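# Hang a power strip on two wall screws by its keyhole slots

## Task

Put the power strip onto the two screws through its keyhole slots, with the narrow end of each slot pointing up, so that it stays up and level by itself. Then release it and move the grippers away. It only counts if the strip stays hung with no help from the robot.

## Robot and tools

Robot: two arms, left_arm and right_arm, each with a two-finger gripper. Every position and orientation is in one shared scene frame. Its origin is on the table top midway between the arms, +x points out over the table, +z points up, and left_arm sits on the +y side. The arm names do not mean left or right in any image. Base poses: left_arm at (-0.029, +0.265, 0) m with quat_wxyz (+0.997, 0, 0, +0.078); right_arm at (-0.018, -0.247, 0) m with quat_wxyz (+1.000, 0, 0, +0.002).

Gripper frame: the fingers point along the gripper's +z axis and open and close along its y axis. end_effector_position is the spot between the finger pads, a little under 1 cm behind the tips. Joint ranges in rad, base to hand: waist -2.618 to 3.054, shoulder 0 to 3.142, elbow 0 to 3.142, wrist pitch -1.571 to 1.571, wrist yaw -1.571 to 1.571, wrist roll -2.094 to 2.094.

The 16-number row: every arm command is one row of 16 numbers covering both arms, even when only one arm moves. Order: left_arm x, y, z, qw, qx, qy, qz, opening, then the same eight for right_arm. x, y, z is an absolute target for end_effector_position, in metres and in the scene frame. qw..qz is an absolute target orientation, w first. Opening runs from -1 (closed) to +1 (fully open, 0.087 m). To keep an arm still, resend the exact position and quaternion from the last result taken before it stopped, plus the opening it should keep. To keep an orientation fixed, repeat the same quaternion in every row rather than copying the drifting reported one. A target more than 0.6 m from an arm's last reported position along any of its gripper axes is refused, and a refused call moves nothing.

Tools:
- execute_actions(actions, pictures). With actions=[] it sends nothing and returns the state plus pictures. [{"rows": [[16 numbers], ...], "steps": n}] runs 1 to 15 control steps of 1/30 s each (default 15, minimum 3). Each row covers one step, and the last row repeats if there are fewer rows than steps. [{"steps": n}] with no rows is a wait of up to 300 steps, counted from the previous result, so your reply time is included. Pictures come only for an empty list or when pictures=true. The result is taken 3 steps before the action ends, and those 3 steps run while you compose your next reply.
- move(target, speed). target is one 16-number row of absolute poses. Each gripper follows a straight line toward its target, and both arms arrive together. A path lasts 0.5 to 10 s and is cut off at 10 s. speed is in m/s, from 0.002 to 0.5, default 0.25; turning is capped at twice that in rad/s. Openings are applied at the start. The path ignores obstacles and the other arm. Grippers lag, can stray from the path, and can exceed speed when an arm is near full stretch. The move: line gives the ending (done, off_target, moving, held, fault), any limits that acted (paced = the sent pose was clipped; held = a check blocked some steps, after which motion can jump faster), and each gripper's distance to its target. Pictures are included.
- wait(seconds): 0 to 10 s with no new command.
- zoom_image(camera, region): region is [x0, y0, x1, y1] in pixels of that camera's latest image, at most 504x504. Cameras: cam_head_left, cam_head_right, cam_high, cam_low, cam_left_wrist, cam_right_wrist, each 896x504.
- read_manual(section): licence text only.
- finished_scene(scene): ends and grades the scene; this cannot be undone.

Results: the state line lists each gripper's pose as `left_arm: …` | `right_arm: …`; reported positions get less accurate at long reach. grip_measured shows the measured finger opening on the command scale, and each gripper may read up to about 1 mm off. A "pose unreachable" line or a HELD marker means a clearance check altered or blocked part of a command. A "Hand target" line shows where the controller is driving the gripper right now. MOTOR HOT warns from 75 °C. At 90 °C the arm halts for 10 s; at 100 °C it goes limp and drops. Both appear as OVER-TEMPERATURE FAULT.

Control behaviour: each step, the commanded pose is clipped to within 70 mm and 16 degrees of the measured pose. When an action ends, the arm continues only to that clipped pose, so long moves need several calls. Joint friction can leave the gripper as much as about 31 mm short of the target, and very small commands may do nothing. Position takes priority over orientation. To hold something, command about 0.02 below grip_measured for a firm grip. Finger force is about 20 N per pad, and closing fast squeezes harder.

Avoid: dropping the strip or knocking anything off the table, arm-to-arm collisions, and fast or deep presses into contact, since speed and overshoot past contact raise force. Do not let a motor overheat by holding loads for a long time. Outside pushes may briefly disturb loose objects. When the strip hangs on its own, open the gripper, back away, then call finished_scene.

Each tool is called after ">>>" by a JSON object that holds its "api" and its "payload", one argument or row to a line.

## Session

>>> {"api": "execute_actions", "payload": {
  "actions": []
}}

Scene clock: 0.00 s of 5050.00 s.
left_arm: end_effector_position=(+0.1743, +0.5330, +0.3577) grip_measured=+0.991 end_effector_quat_wxyz=(-0.382, +0.919, -0.084, -0.041) | right_arm: end_effector_position=(+0.3158, -0.4718, +0.3316) grip_measured=+0.982 end_effector_quat_wxyz=(+0.637, -0.067, +0.736, +0.221)
Joint positions: left_arm=[ 0.578  1.482  1.995 -1.498 -0.563 -2.051  0.087] | right_arm=[-1.035  1.691  1.687 -0.678 -1.425 -0.433  0.087]
Joint velocities: left_arm=[ 0.007 -0.007  0.007  0.007 -0.051  0.022 -0.   ] | right_arm=[-0.022  0.002 -0.007 -0.037  0.066 -0.007 -0.   ]
Motor temperatures (°C, as the motors report them): left_arm=[23 22 22 26 20 22] | right_arm=[23 24 28 25 22 20]
Hand target (left_arm): +0.174, +0.533, +0.358; -0.382, +0.919, -0.084, -0.041
Hand target (right_arm): +0.316, -0.472, +0.332; +0.637, -0.067, +0.736, +0.221

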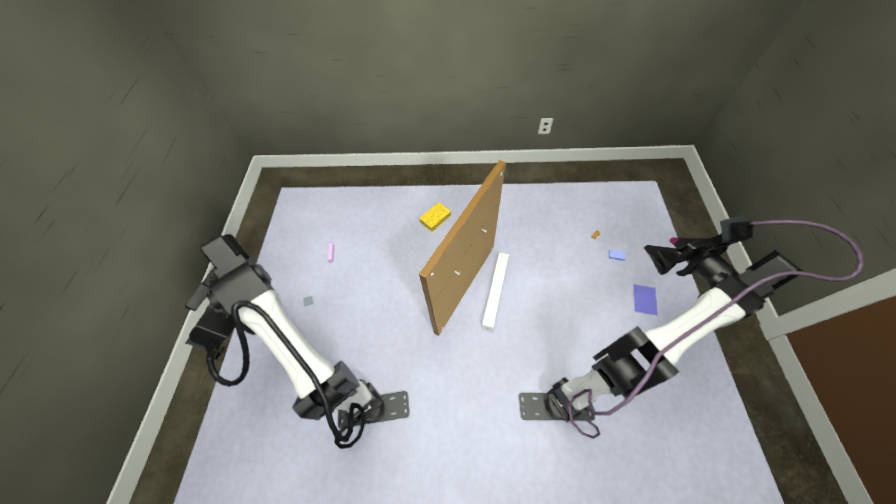

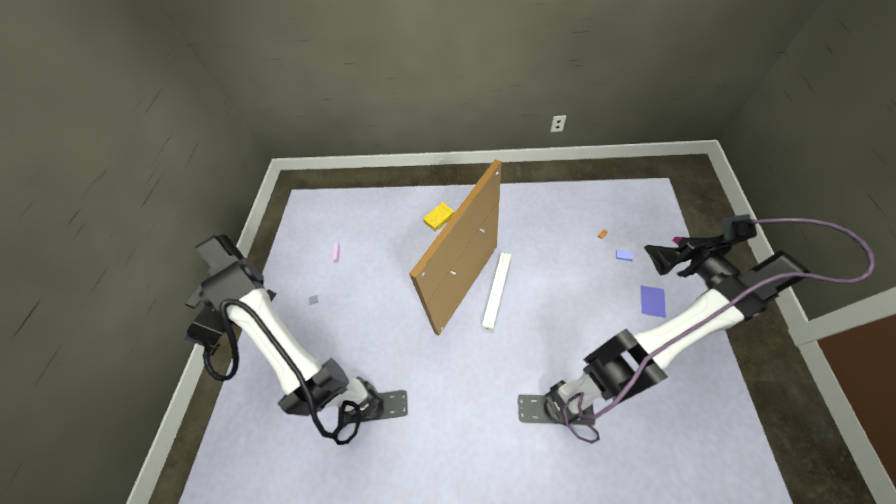

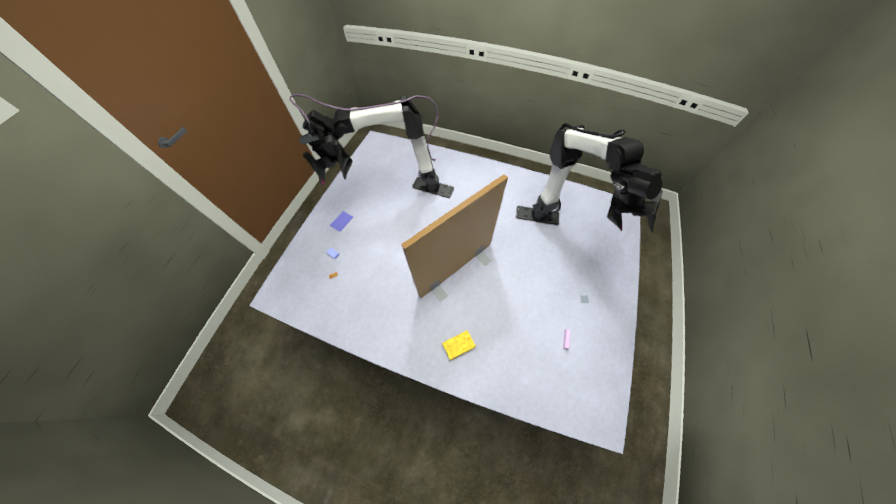

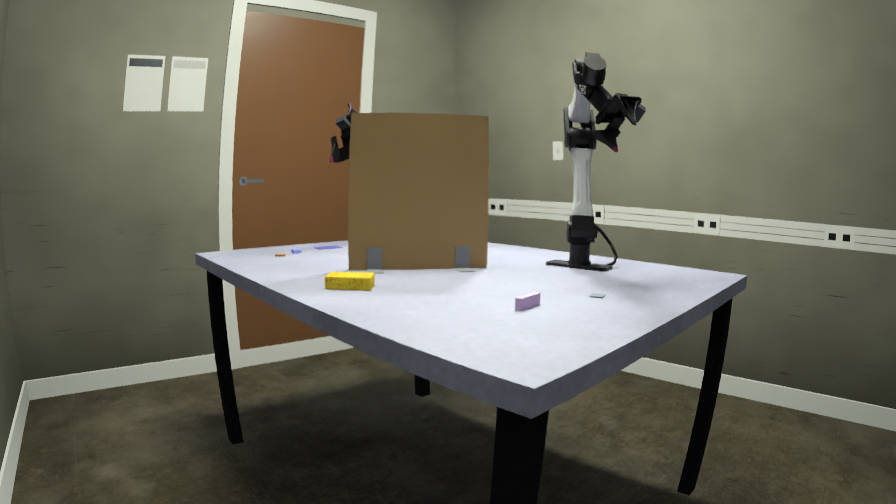

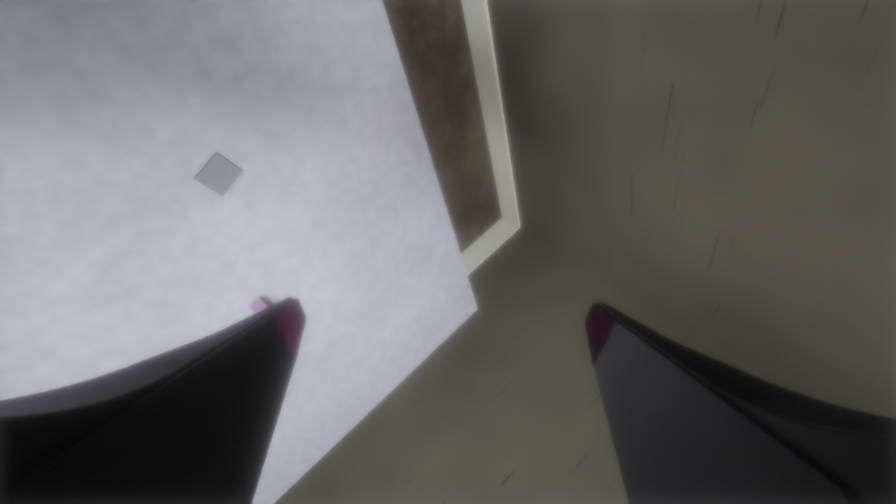

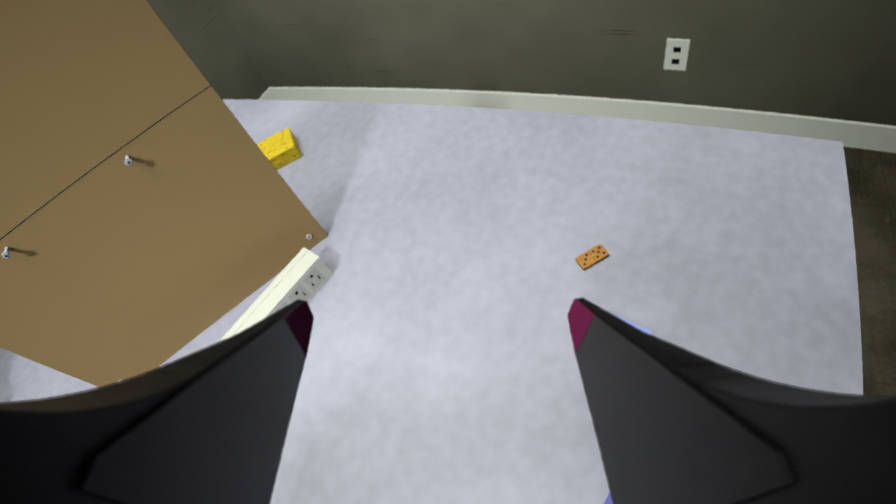

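>>> {"api": "move", "payload": {
  "target": [0.1491,0.1091,0.255,0.815,0.157,0.499,-0.25,1,0.215,-0.075,0.10,0,0.105,0.994,0,1],
  "speed": 0.4
}}

Scene clock: 4.67 s of 5050.00 s.
left_arm: end_effector_position=(+0.1565, +0.1103, +0.2580) grip_measured=+0.991 end_effector_quat_wxyz=(+0.815, +0.144, +0.499, -0.257) | right_arm: end_effector_position=(+0.2141, -0.0778, +0.0980) grip_measured=+0.982 end_effector_quat_wxyz=(+0.018, +0.101, +0.995, -0.002)
Joint positions: left_arm=[-1.105  0.082  0.013  0.575 -0.319  0.148  0.087] | right_arm=[ 0.544  1.72   1.377 -1.202  0.024  0.749  0.087]
Joint velocities: left_arm=[-0.012 -0.007 -0.017 -0.022  0.066  0.007  0.001] | right_arm=[ 0.002 -0.007 -0.002 -0.037  0.007 -0.037 -0.001]
Motor temperatures (°C, as the motors report them): left_arm=[23 22 23 27 20 22] | right_arm=[23 24 28 26 22 20]
Hand target (left_arm): +0.158, +0.108, +0.255; +0.813, +0.146, +0.500, -0.260
Hand target (right_arm): +0.214, -0.074, +0.101; +0.013, +0.102, +0.995, -0.000
Off the commanded pose (left_arm): 0.008 m, 2 deg.
Off the commanded pose (right_arm): 0.004 m, 2 deg.
joint sent to its limit (left arm) — the command would take joint 3 (elbow) past its lower limit, so that joint was sent only as far as its limit.
Kept back: nothing.
move: done; limits=paced

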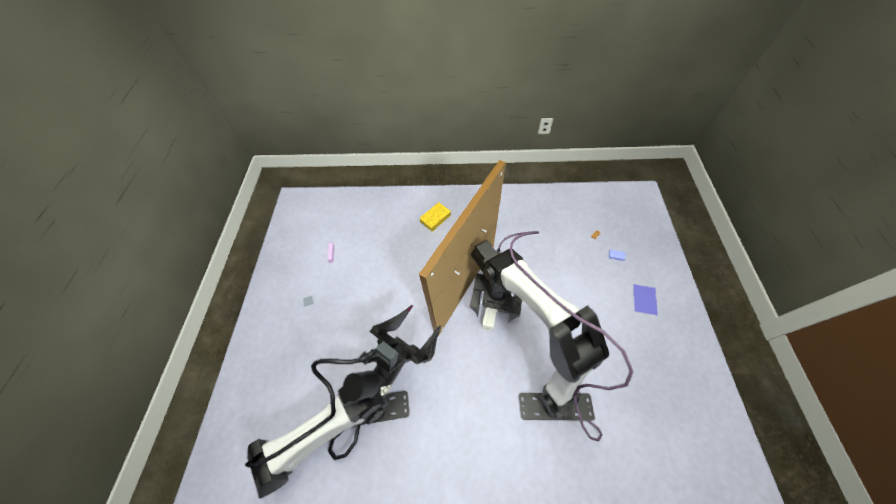

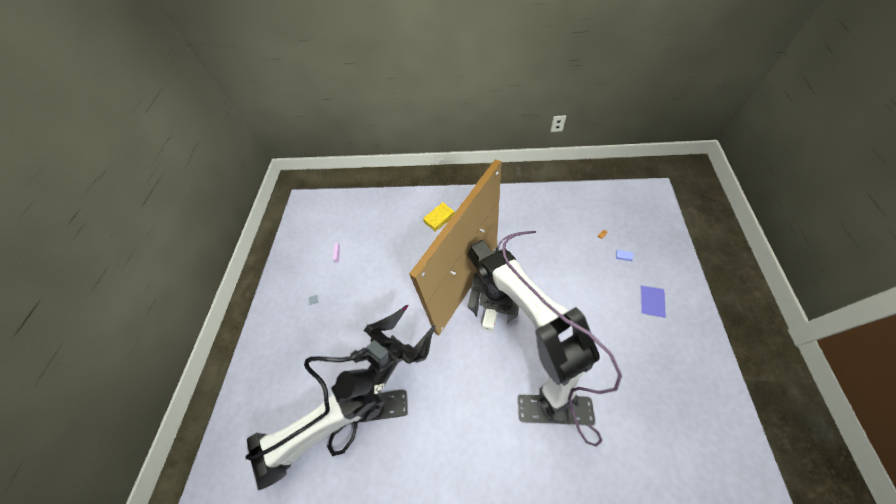

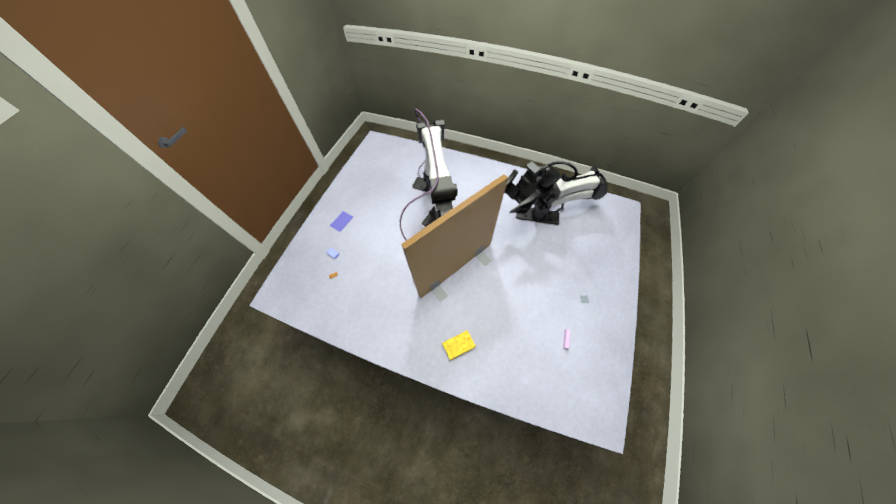

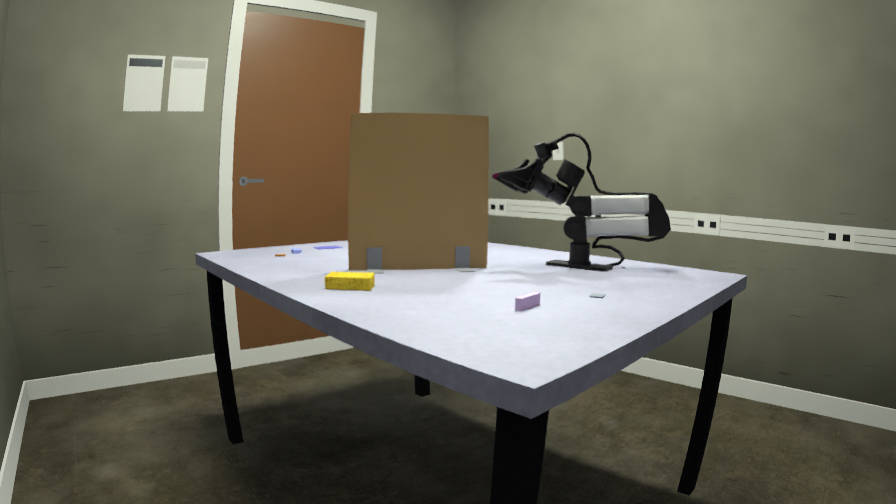

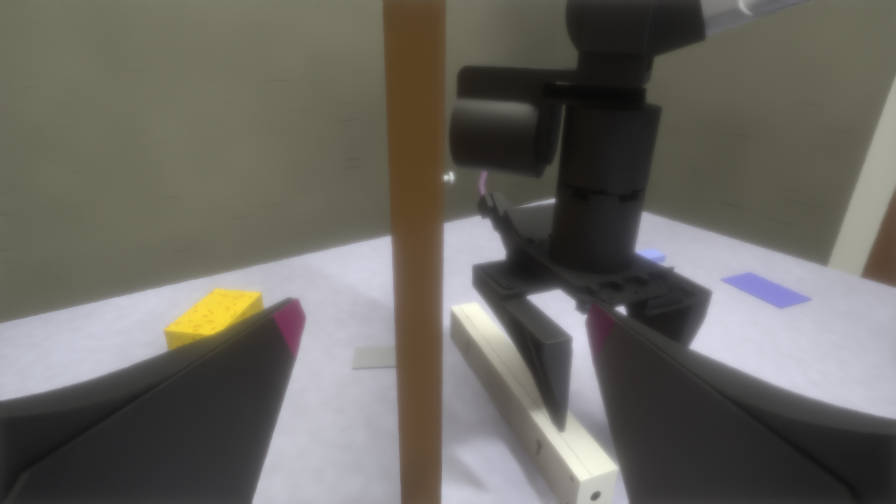

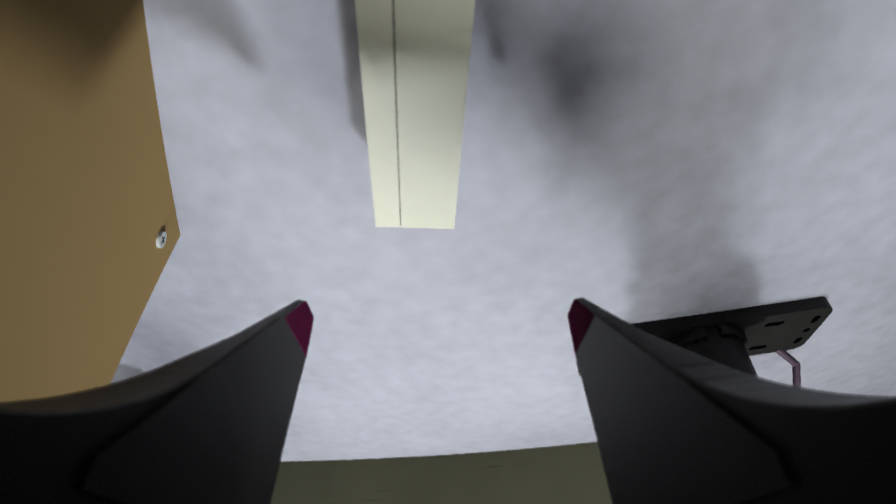

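>>> {"api": "zoom_image", "payload": {
  "camera": "cam_left_wrist",
  "region": [440,300,640,500]
}}

>>> {"api": "move", "payload": {
  "target": [0.1565,0.10,0.258,0.815,0.144,0.499,-0.257,1,0.228,-0.082,0.015,0,0.105,0.994,0,1],
  "speed": 0.12
}}

>>> {"api": "move", "payload": {
  "target": [0.1565,0.10,0.258,0.815,0.144,0.499,-0.257,1,0.228,-0.082,0.015,0,0.105,0.994,0,-0.5]
}}

>>> {"api": "move", "payload": {
  "target": [0.1565,0.10,0.258,0.815,0.144,0.499,-0.257,1,0.20,-0.24,0.021,0,0.105,0.994,0,-0.5],
  "speed": 0.12
}}

Region (440, 300, 640, 500) of cam_left_wrist's 896x504 image, scaled by 2.520, with more detail than that image has.

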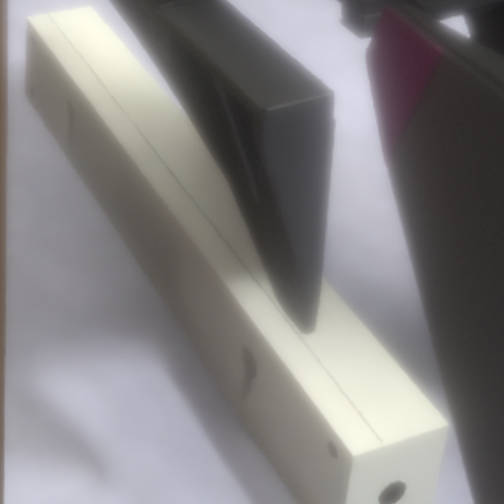

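Scene clock: 6.17 s of 5050.00 s.
left_arm: end_effector_position=(+0.1560, +0.1014, +0.2610) grip_measured=+0.991 end_effector_quat_wxyz=(+0.815, +0.142, +0.498, -0.261) | right_arm: end_effector_position=(+0.2290, -0.0797, +0.0223) grip_measured=+0.982 end_effector_quat_wxyz=(+0.006, +0.105, +0.994, -0.001)
Joint positions: left_arm=[-1.172  0.199  0.013  0.709 -0.376  0.176  0.087] | right_arm=[ 0.507  1.849  1.223 -0.936  0.009  0.72   0.087]
Joint velocities: left_arm=[ 0.012 -0.007  0.002 -0.066  0.007 -0.066  0.   ] | right_arm=[-0.002  0.017  0.007 -0.037 -0.022 -0.022  0.   ]
Motor temperatures (°C, as the motors report them): left_arm=[23 22 23 27 20 22] | right_arm=[23 24 28 26 22 20]
Hand target (left_arm): +0.157, +0.100, +0.258; +0.814, +0.144, +0.500, -0.257
Hand target (right_arm): +0.228, -0.082, +0.015; -0.000, +0.105, +0.994, -0.001
Off the commanded pose (left_arm): 0.003 m, 1 deg.
Off the commanded pose (right_arm): 0.008 m, 1 deg.
Kept back: nothing.
move: done

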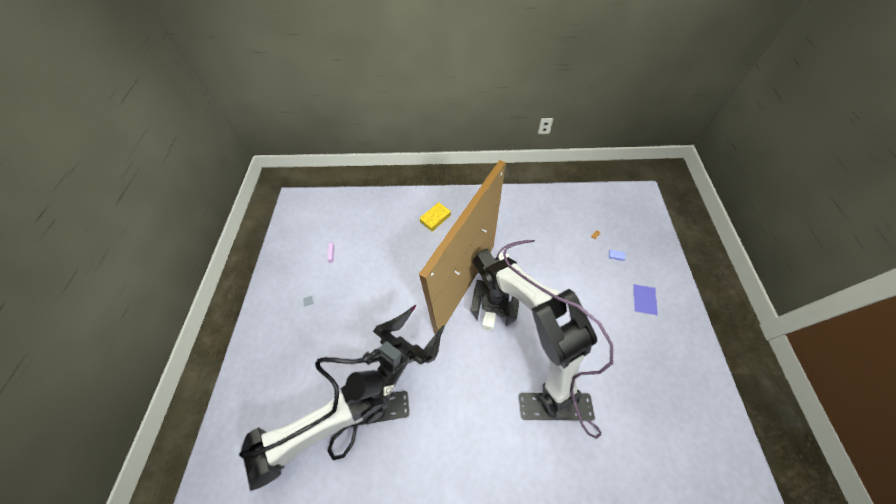

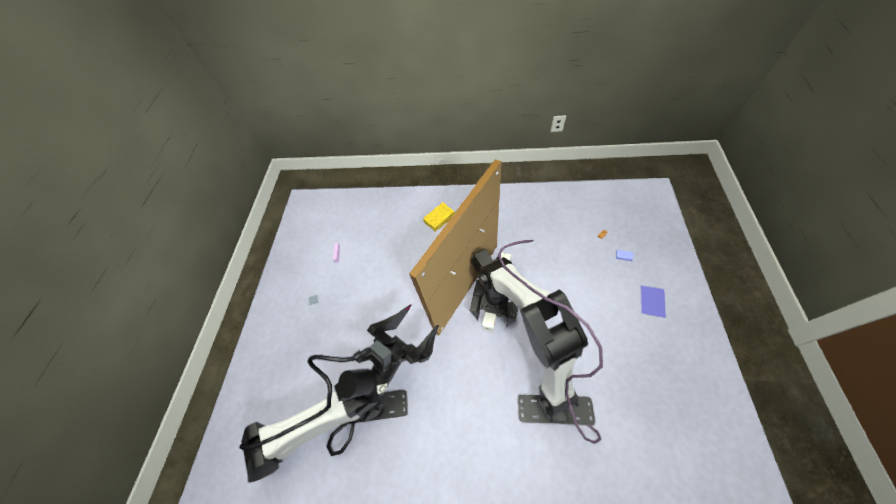

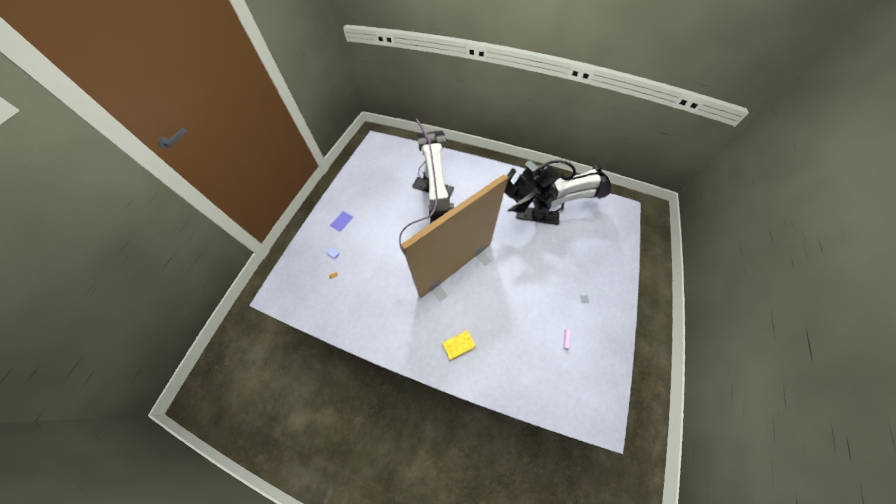

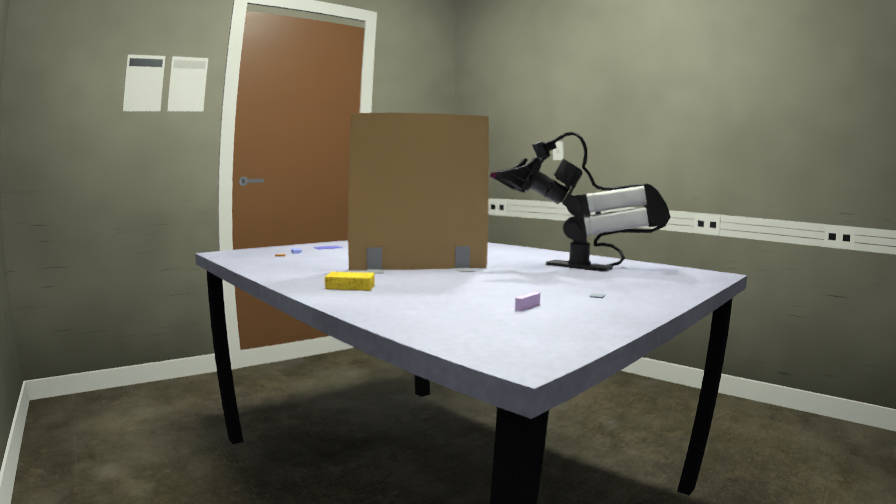

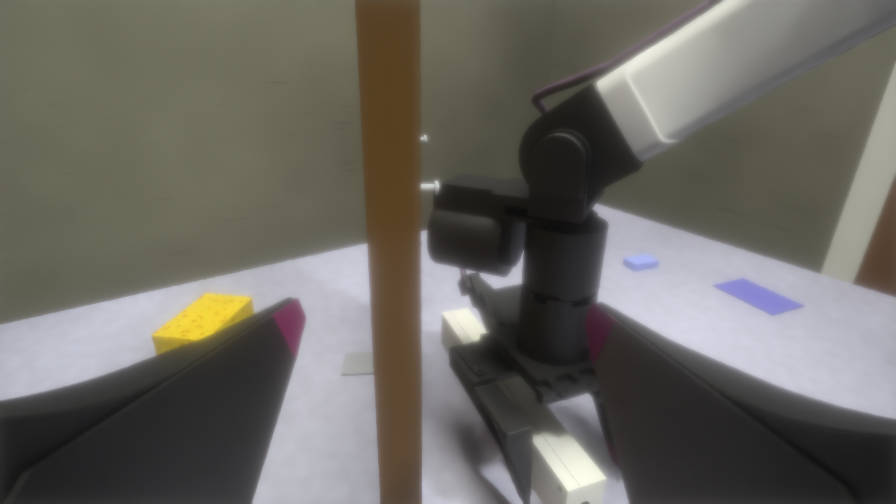

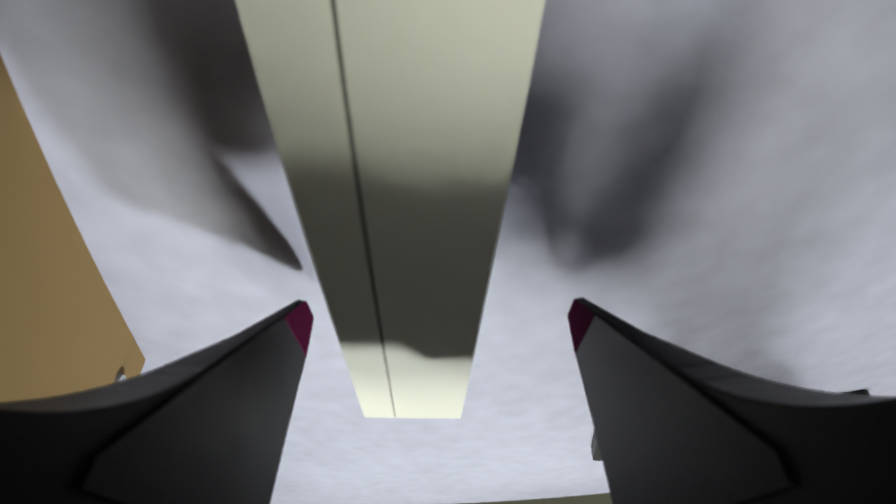

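Scene clock: 6.87 s of 5050.00 s.
left_arm: end_effector_position=(+0.1562, +0.1019, +0.2613) grip_measured=+0.991 end_effector_quat_wxyz=(+0.816, +0.141, +0.497, -0.260) | right_arm: end_effector_position=(+0.2294, -0.0788, +0.0223) grip_measured=-0.277 end_effector_quat_wxyz=(+0.007, +0.104, +0.995, +0.001)
Joint positions: left_arm=[-1.172  0.199  0.013  0.71  -0.378  0.178  0.087] | right_arm=[ 0.507  1.849  1.223 -0.932  0.006  0.719  0.032]
Joint velocities: left_arm=[ 0.002 -0.007  0.002 -0.051 -0.007 -0.022  0.001] | right_arm=[ 0.002 -0.002 -0.002  0.007  0.022  0.081  0.001]
Motor temperatures (°C, as the motors report them): left_arm=[23 22 23 27 20 22] | right_arm=[23 24 28 26 22 20]
Hand target (left_arm): +0.156, +0.100, +0.258; +0.815, +0.144, +0.499, -0.257
Hand target (right_arm): +0.228, -0.082, +0.015; -0.000, +0.105, +0.994, -0.000
Off the commanded pose (left_arm): 0.004 m, 0 deg.
Off the commanded pose (right_arm): 0.008 m, 1 deg.
Kept back: nothing.
move: done

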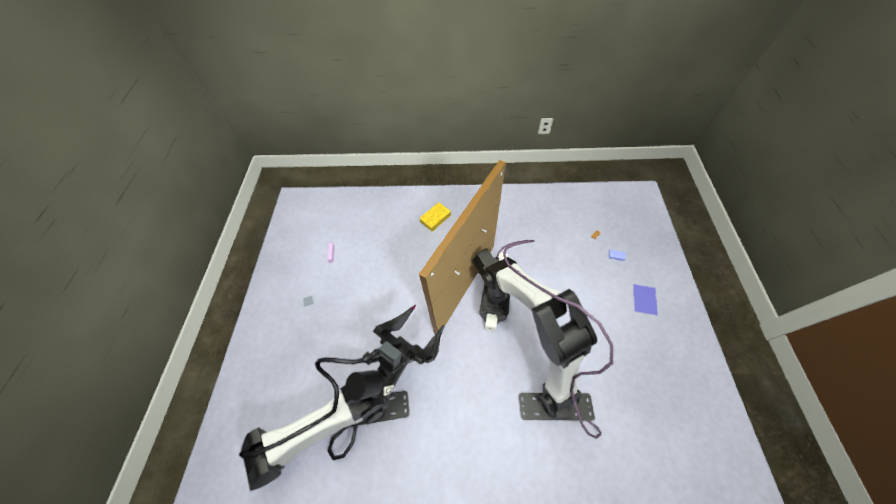

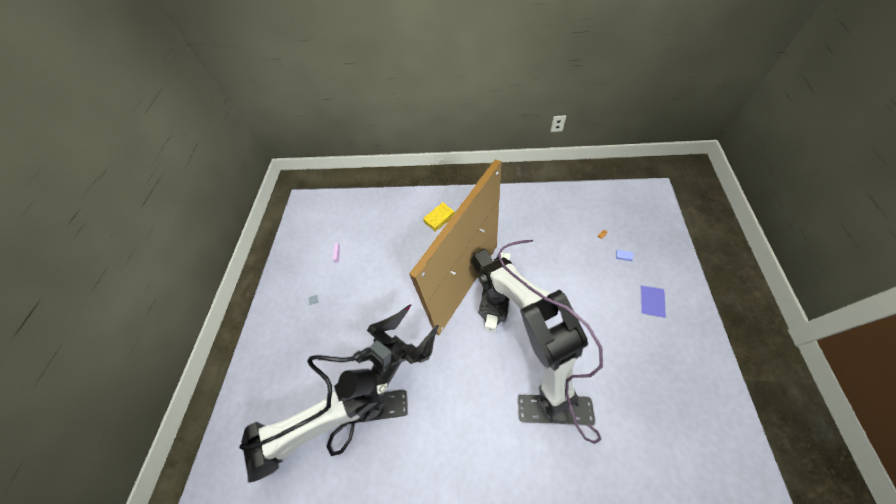

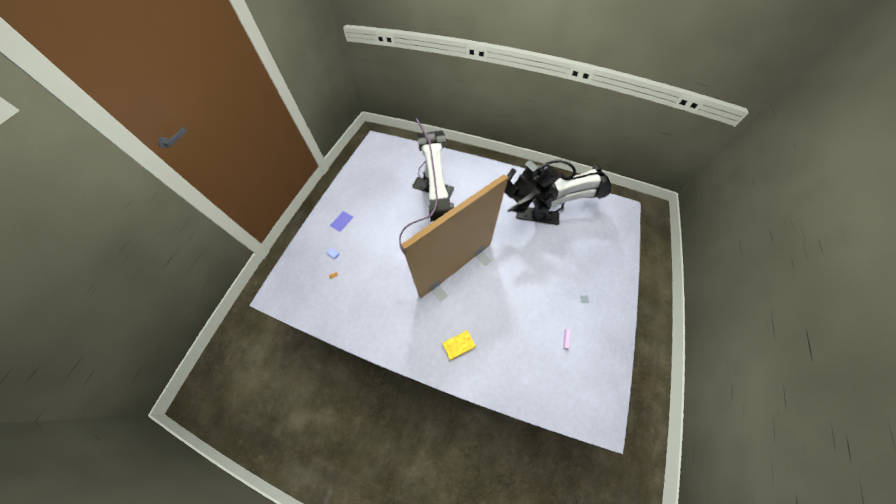

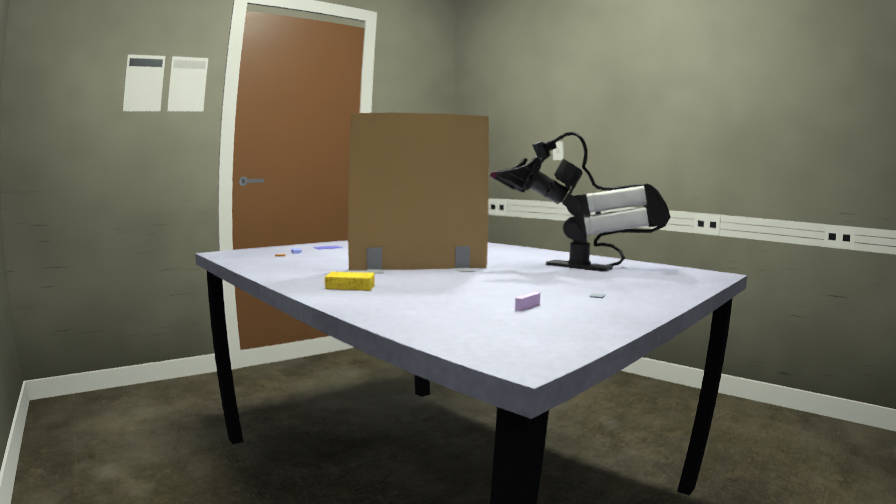

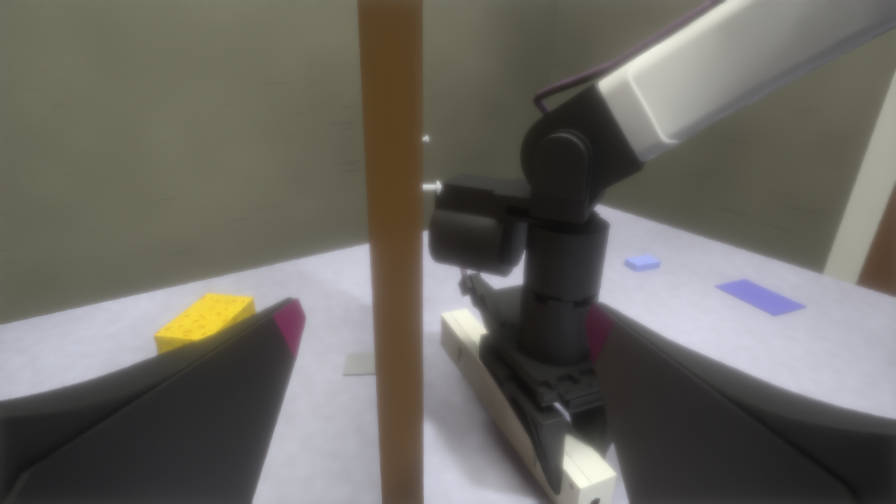

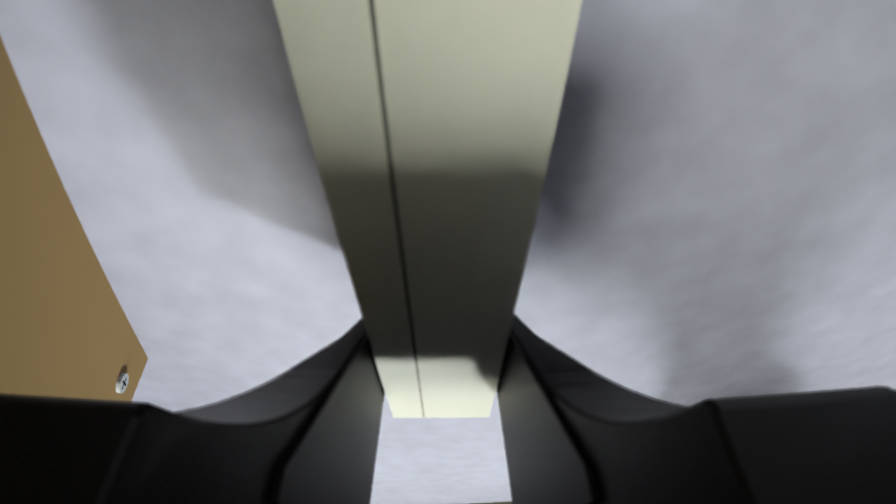

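Scene clock: 8.60 s of 5050.00 s.
left_arm: end_effector_position=(+0.1563, +0.1020, +0.2613) grip_measured=+0.991 end_effector_quat_wxyz=(+0.816, +0.141, +0.498, -0.260) | right_arm: end_effector_position=(+0.2100, -0.2335, +0.0224) grip_measured=-0.277 end_effector_quat_wxyz=(+0.003, +0.107, +0.994, +0.009)
Joint positions: left_arm=[-1.172  0.199  0.013  0.71  -0.379  0.179  0.087] | right_arm=[ 0.003  1.636  0.967 -0.894 -0.018  0.221  0.032]
Joint velocities: left_arm=[ 0.002  0.007 -0.007  0.007  0.022 -0.125  0.001] | right_arm=[-0.017 -0.022 -0.007 -0.007  0.007  0.066 -0.001]
Motor temperatures (°C, as the motors report them): left_arm=[23 22 23 27 20 22] | right_arm=[23 25 28 26 22 20]
Hand target (left_arm): +0.156, +0.100, +0.258; +0.815, +0.144, +0.499, -0.257
Hand target (right_arm): +0.201, -0.242, +0.021; -0.004, +0.105, +0.994, -0.003
Off the commanded pose (left_arm): 0.004 m, 0 deg.
Off the commanded pose (right_arm): 0.012 m, 1 deg.
Kept back: nothing.
move: off_target (right_arm)

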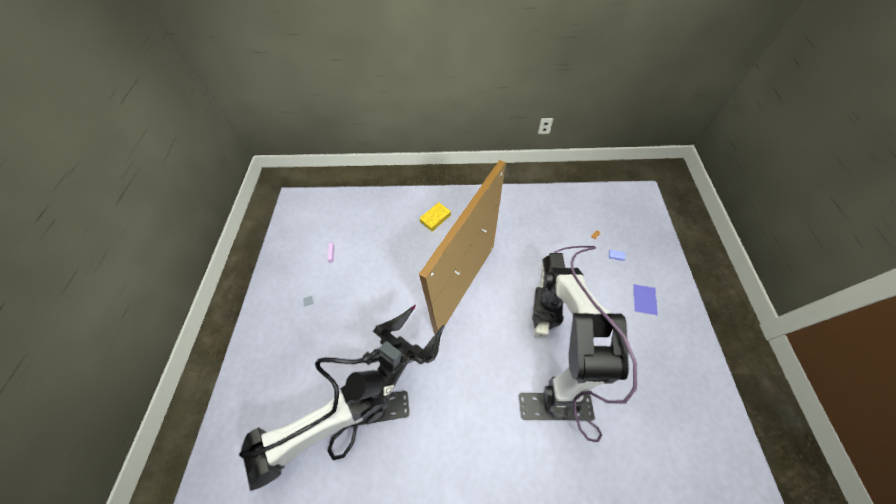

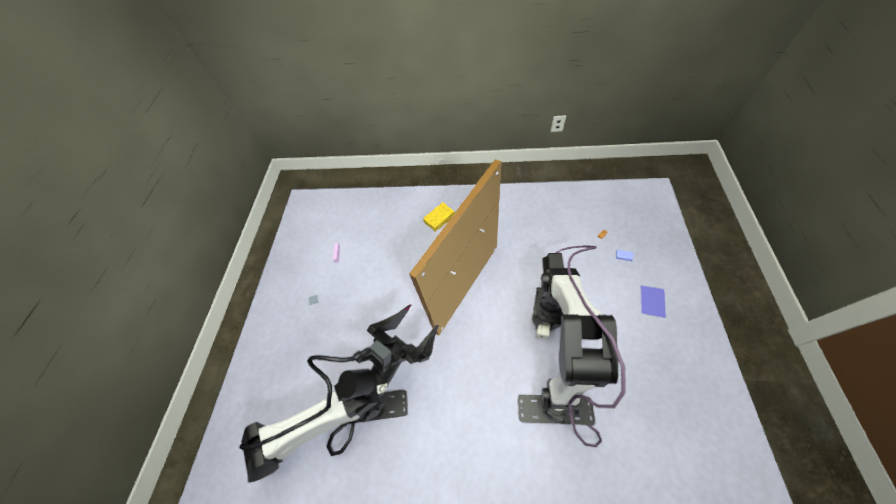

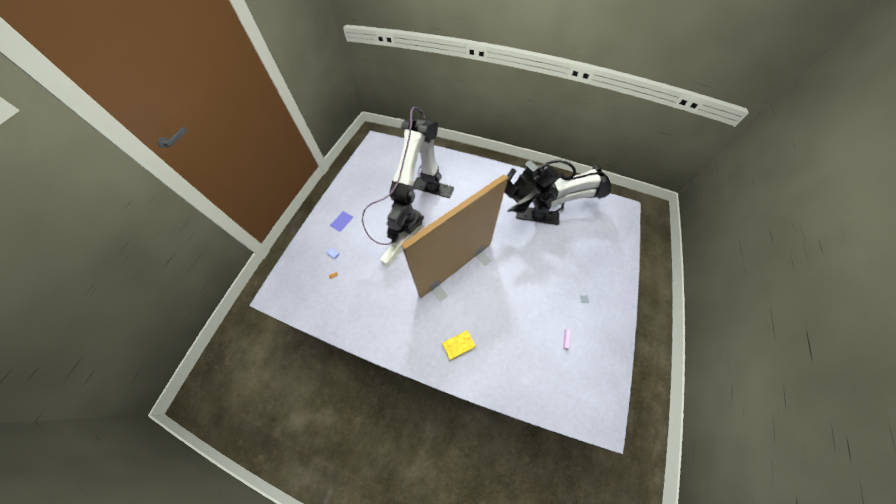

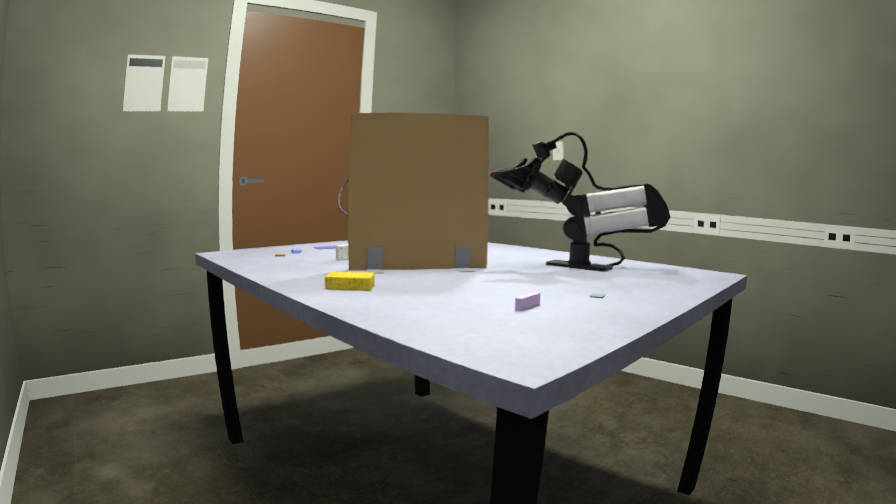

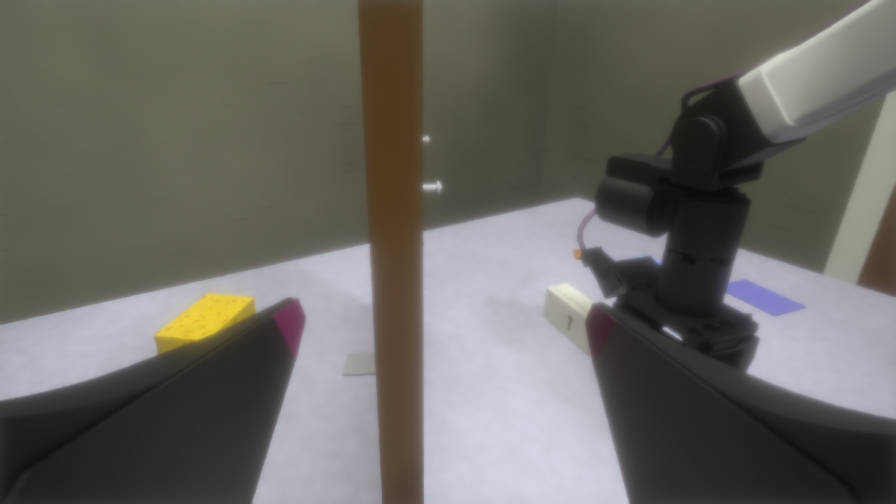

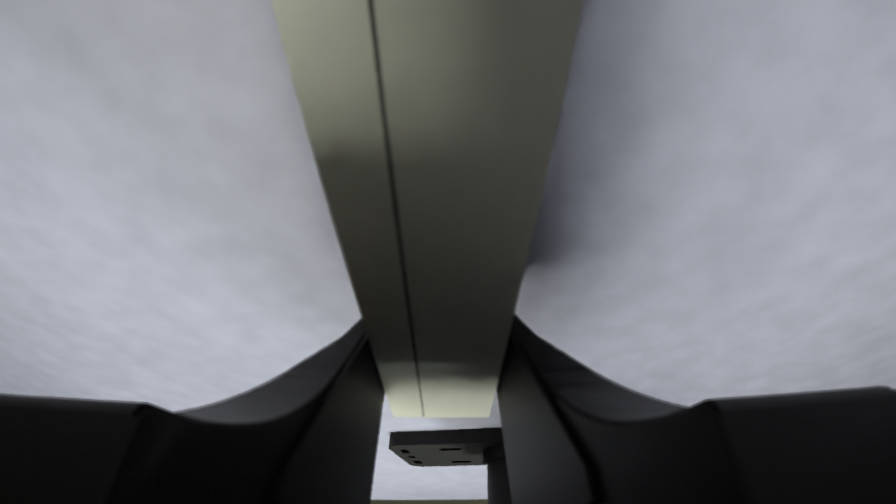

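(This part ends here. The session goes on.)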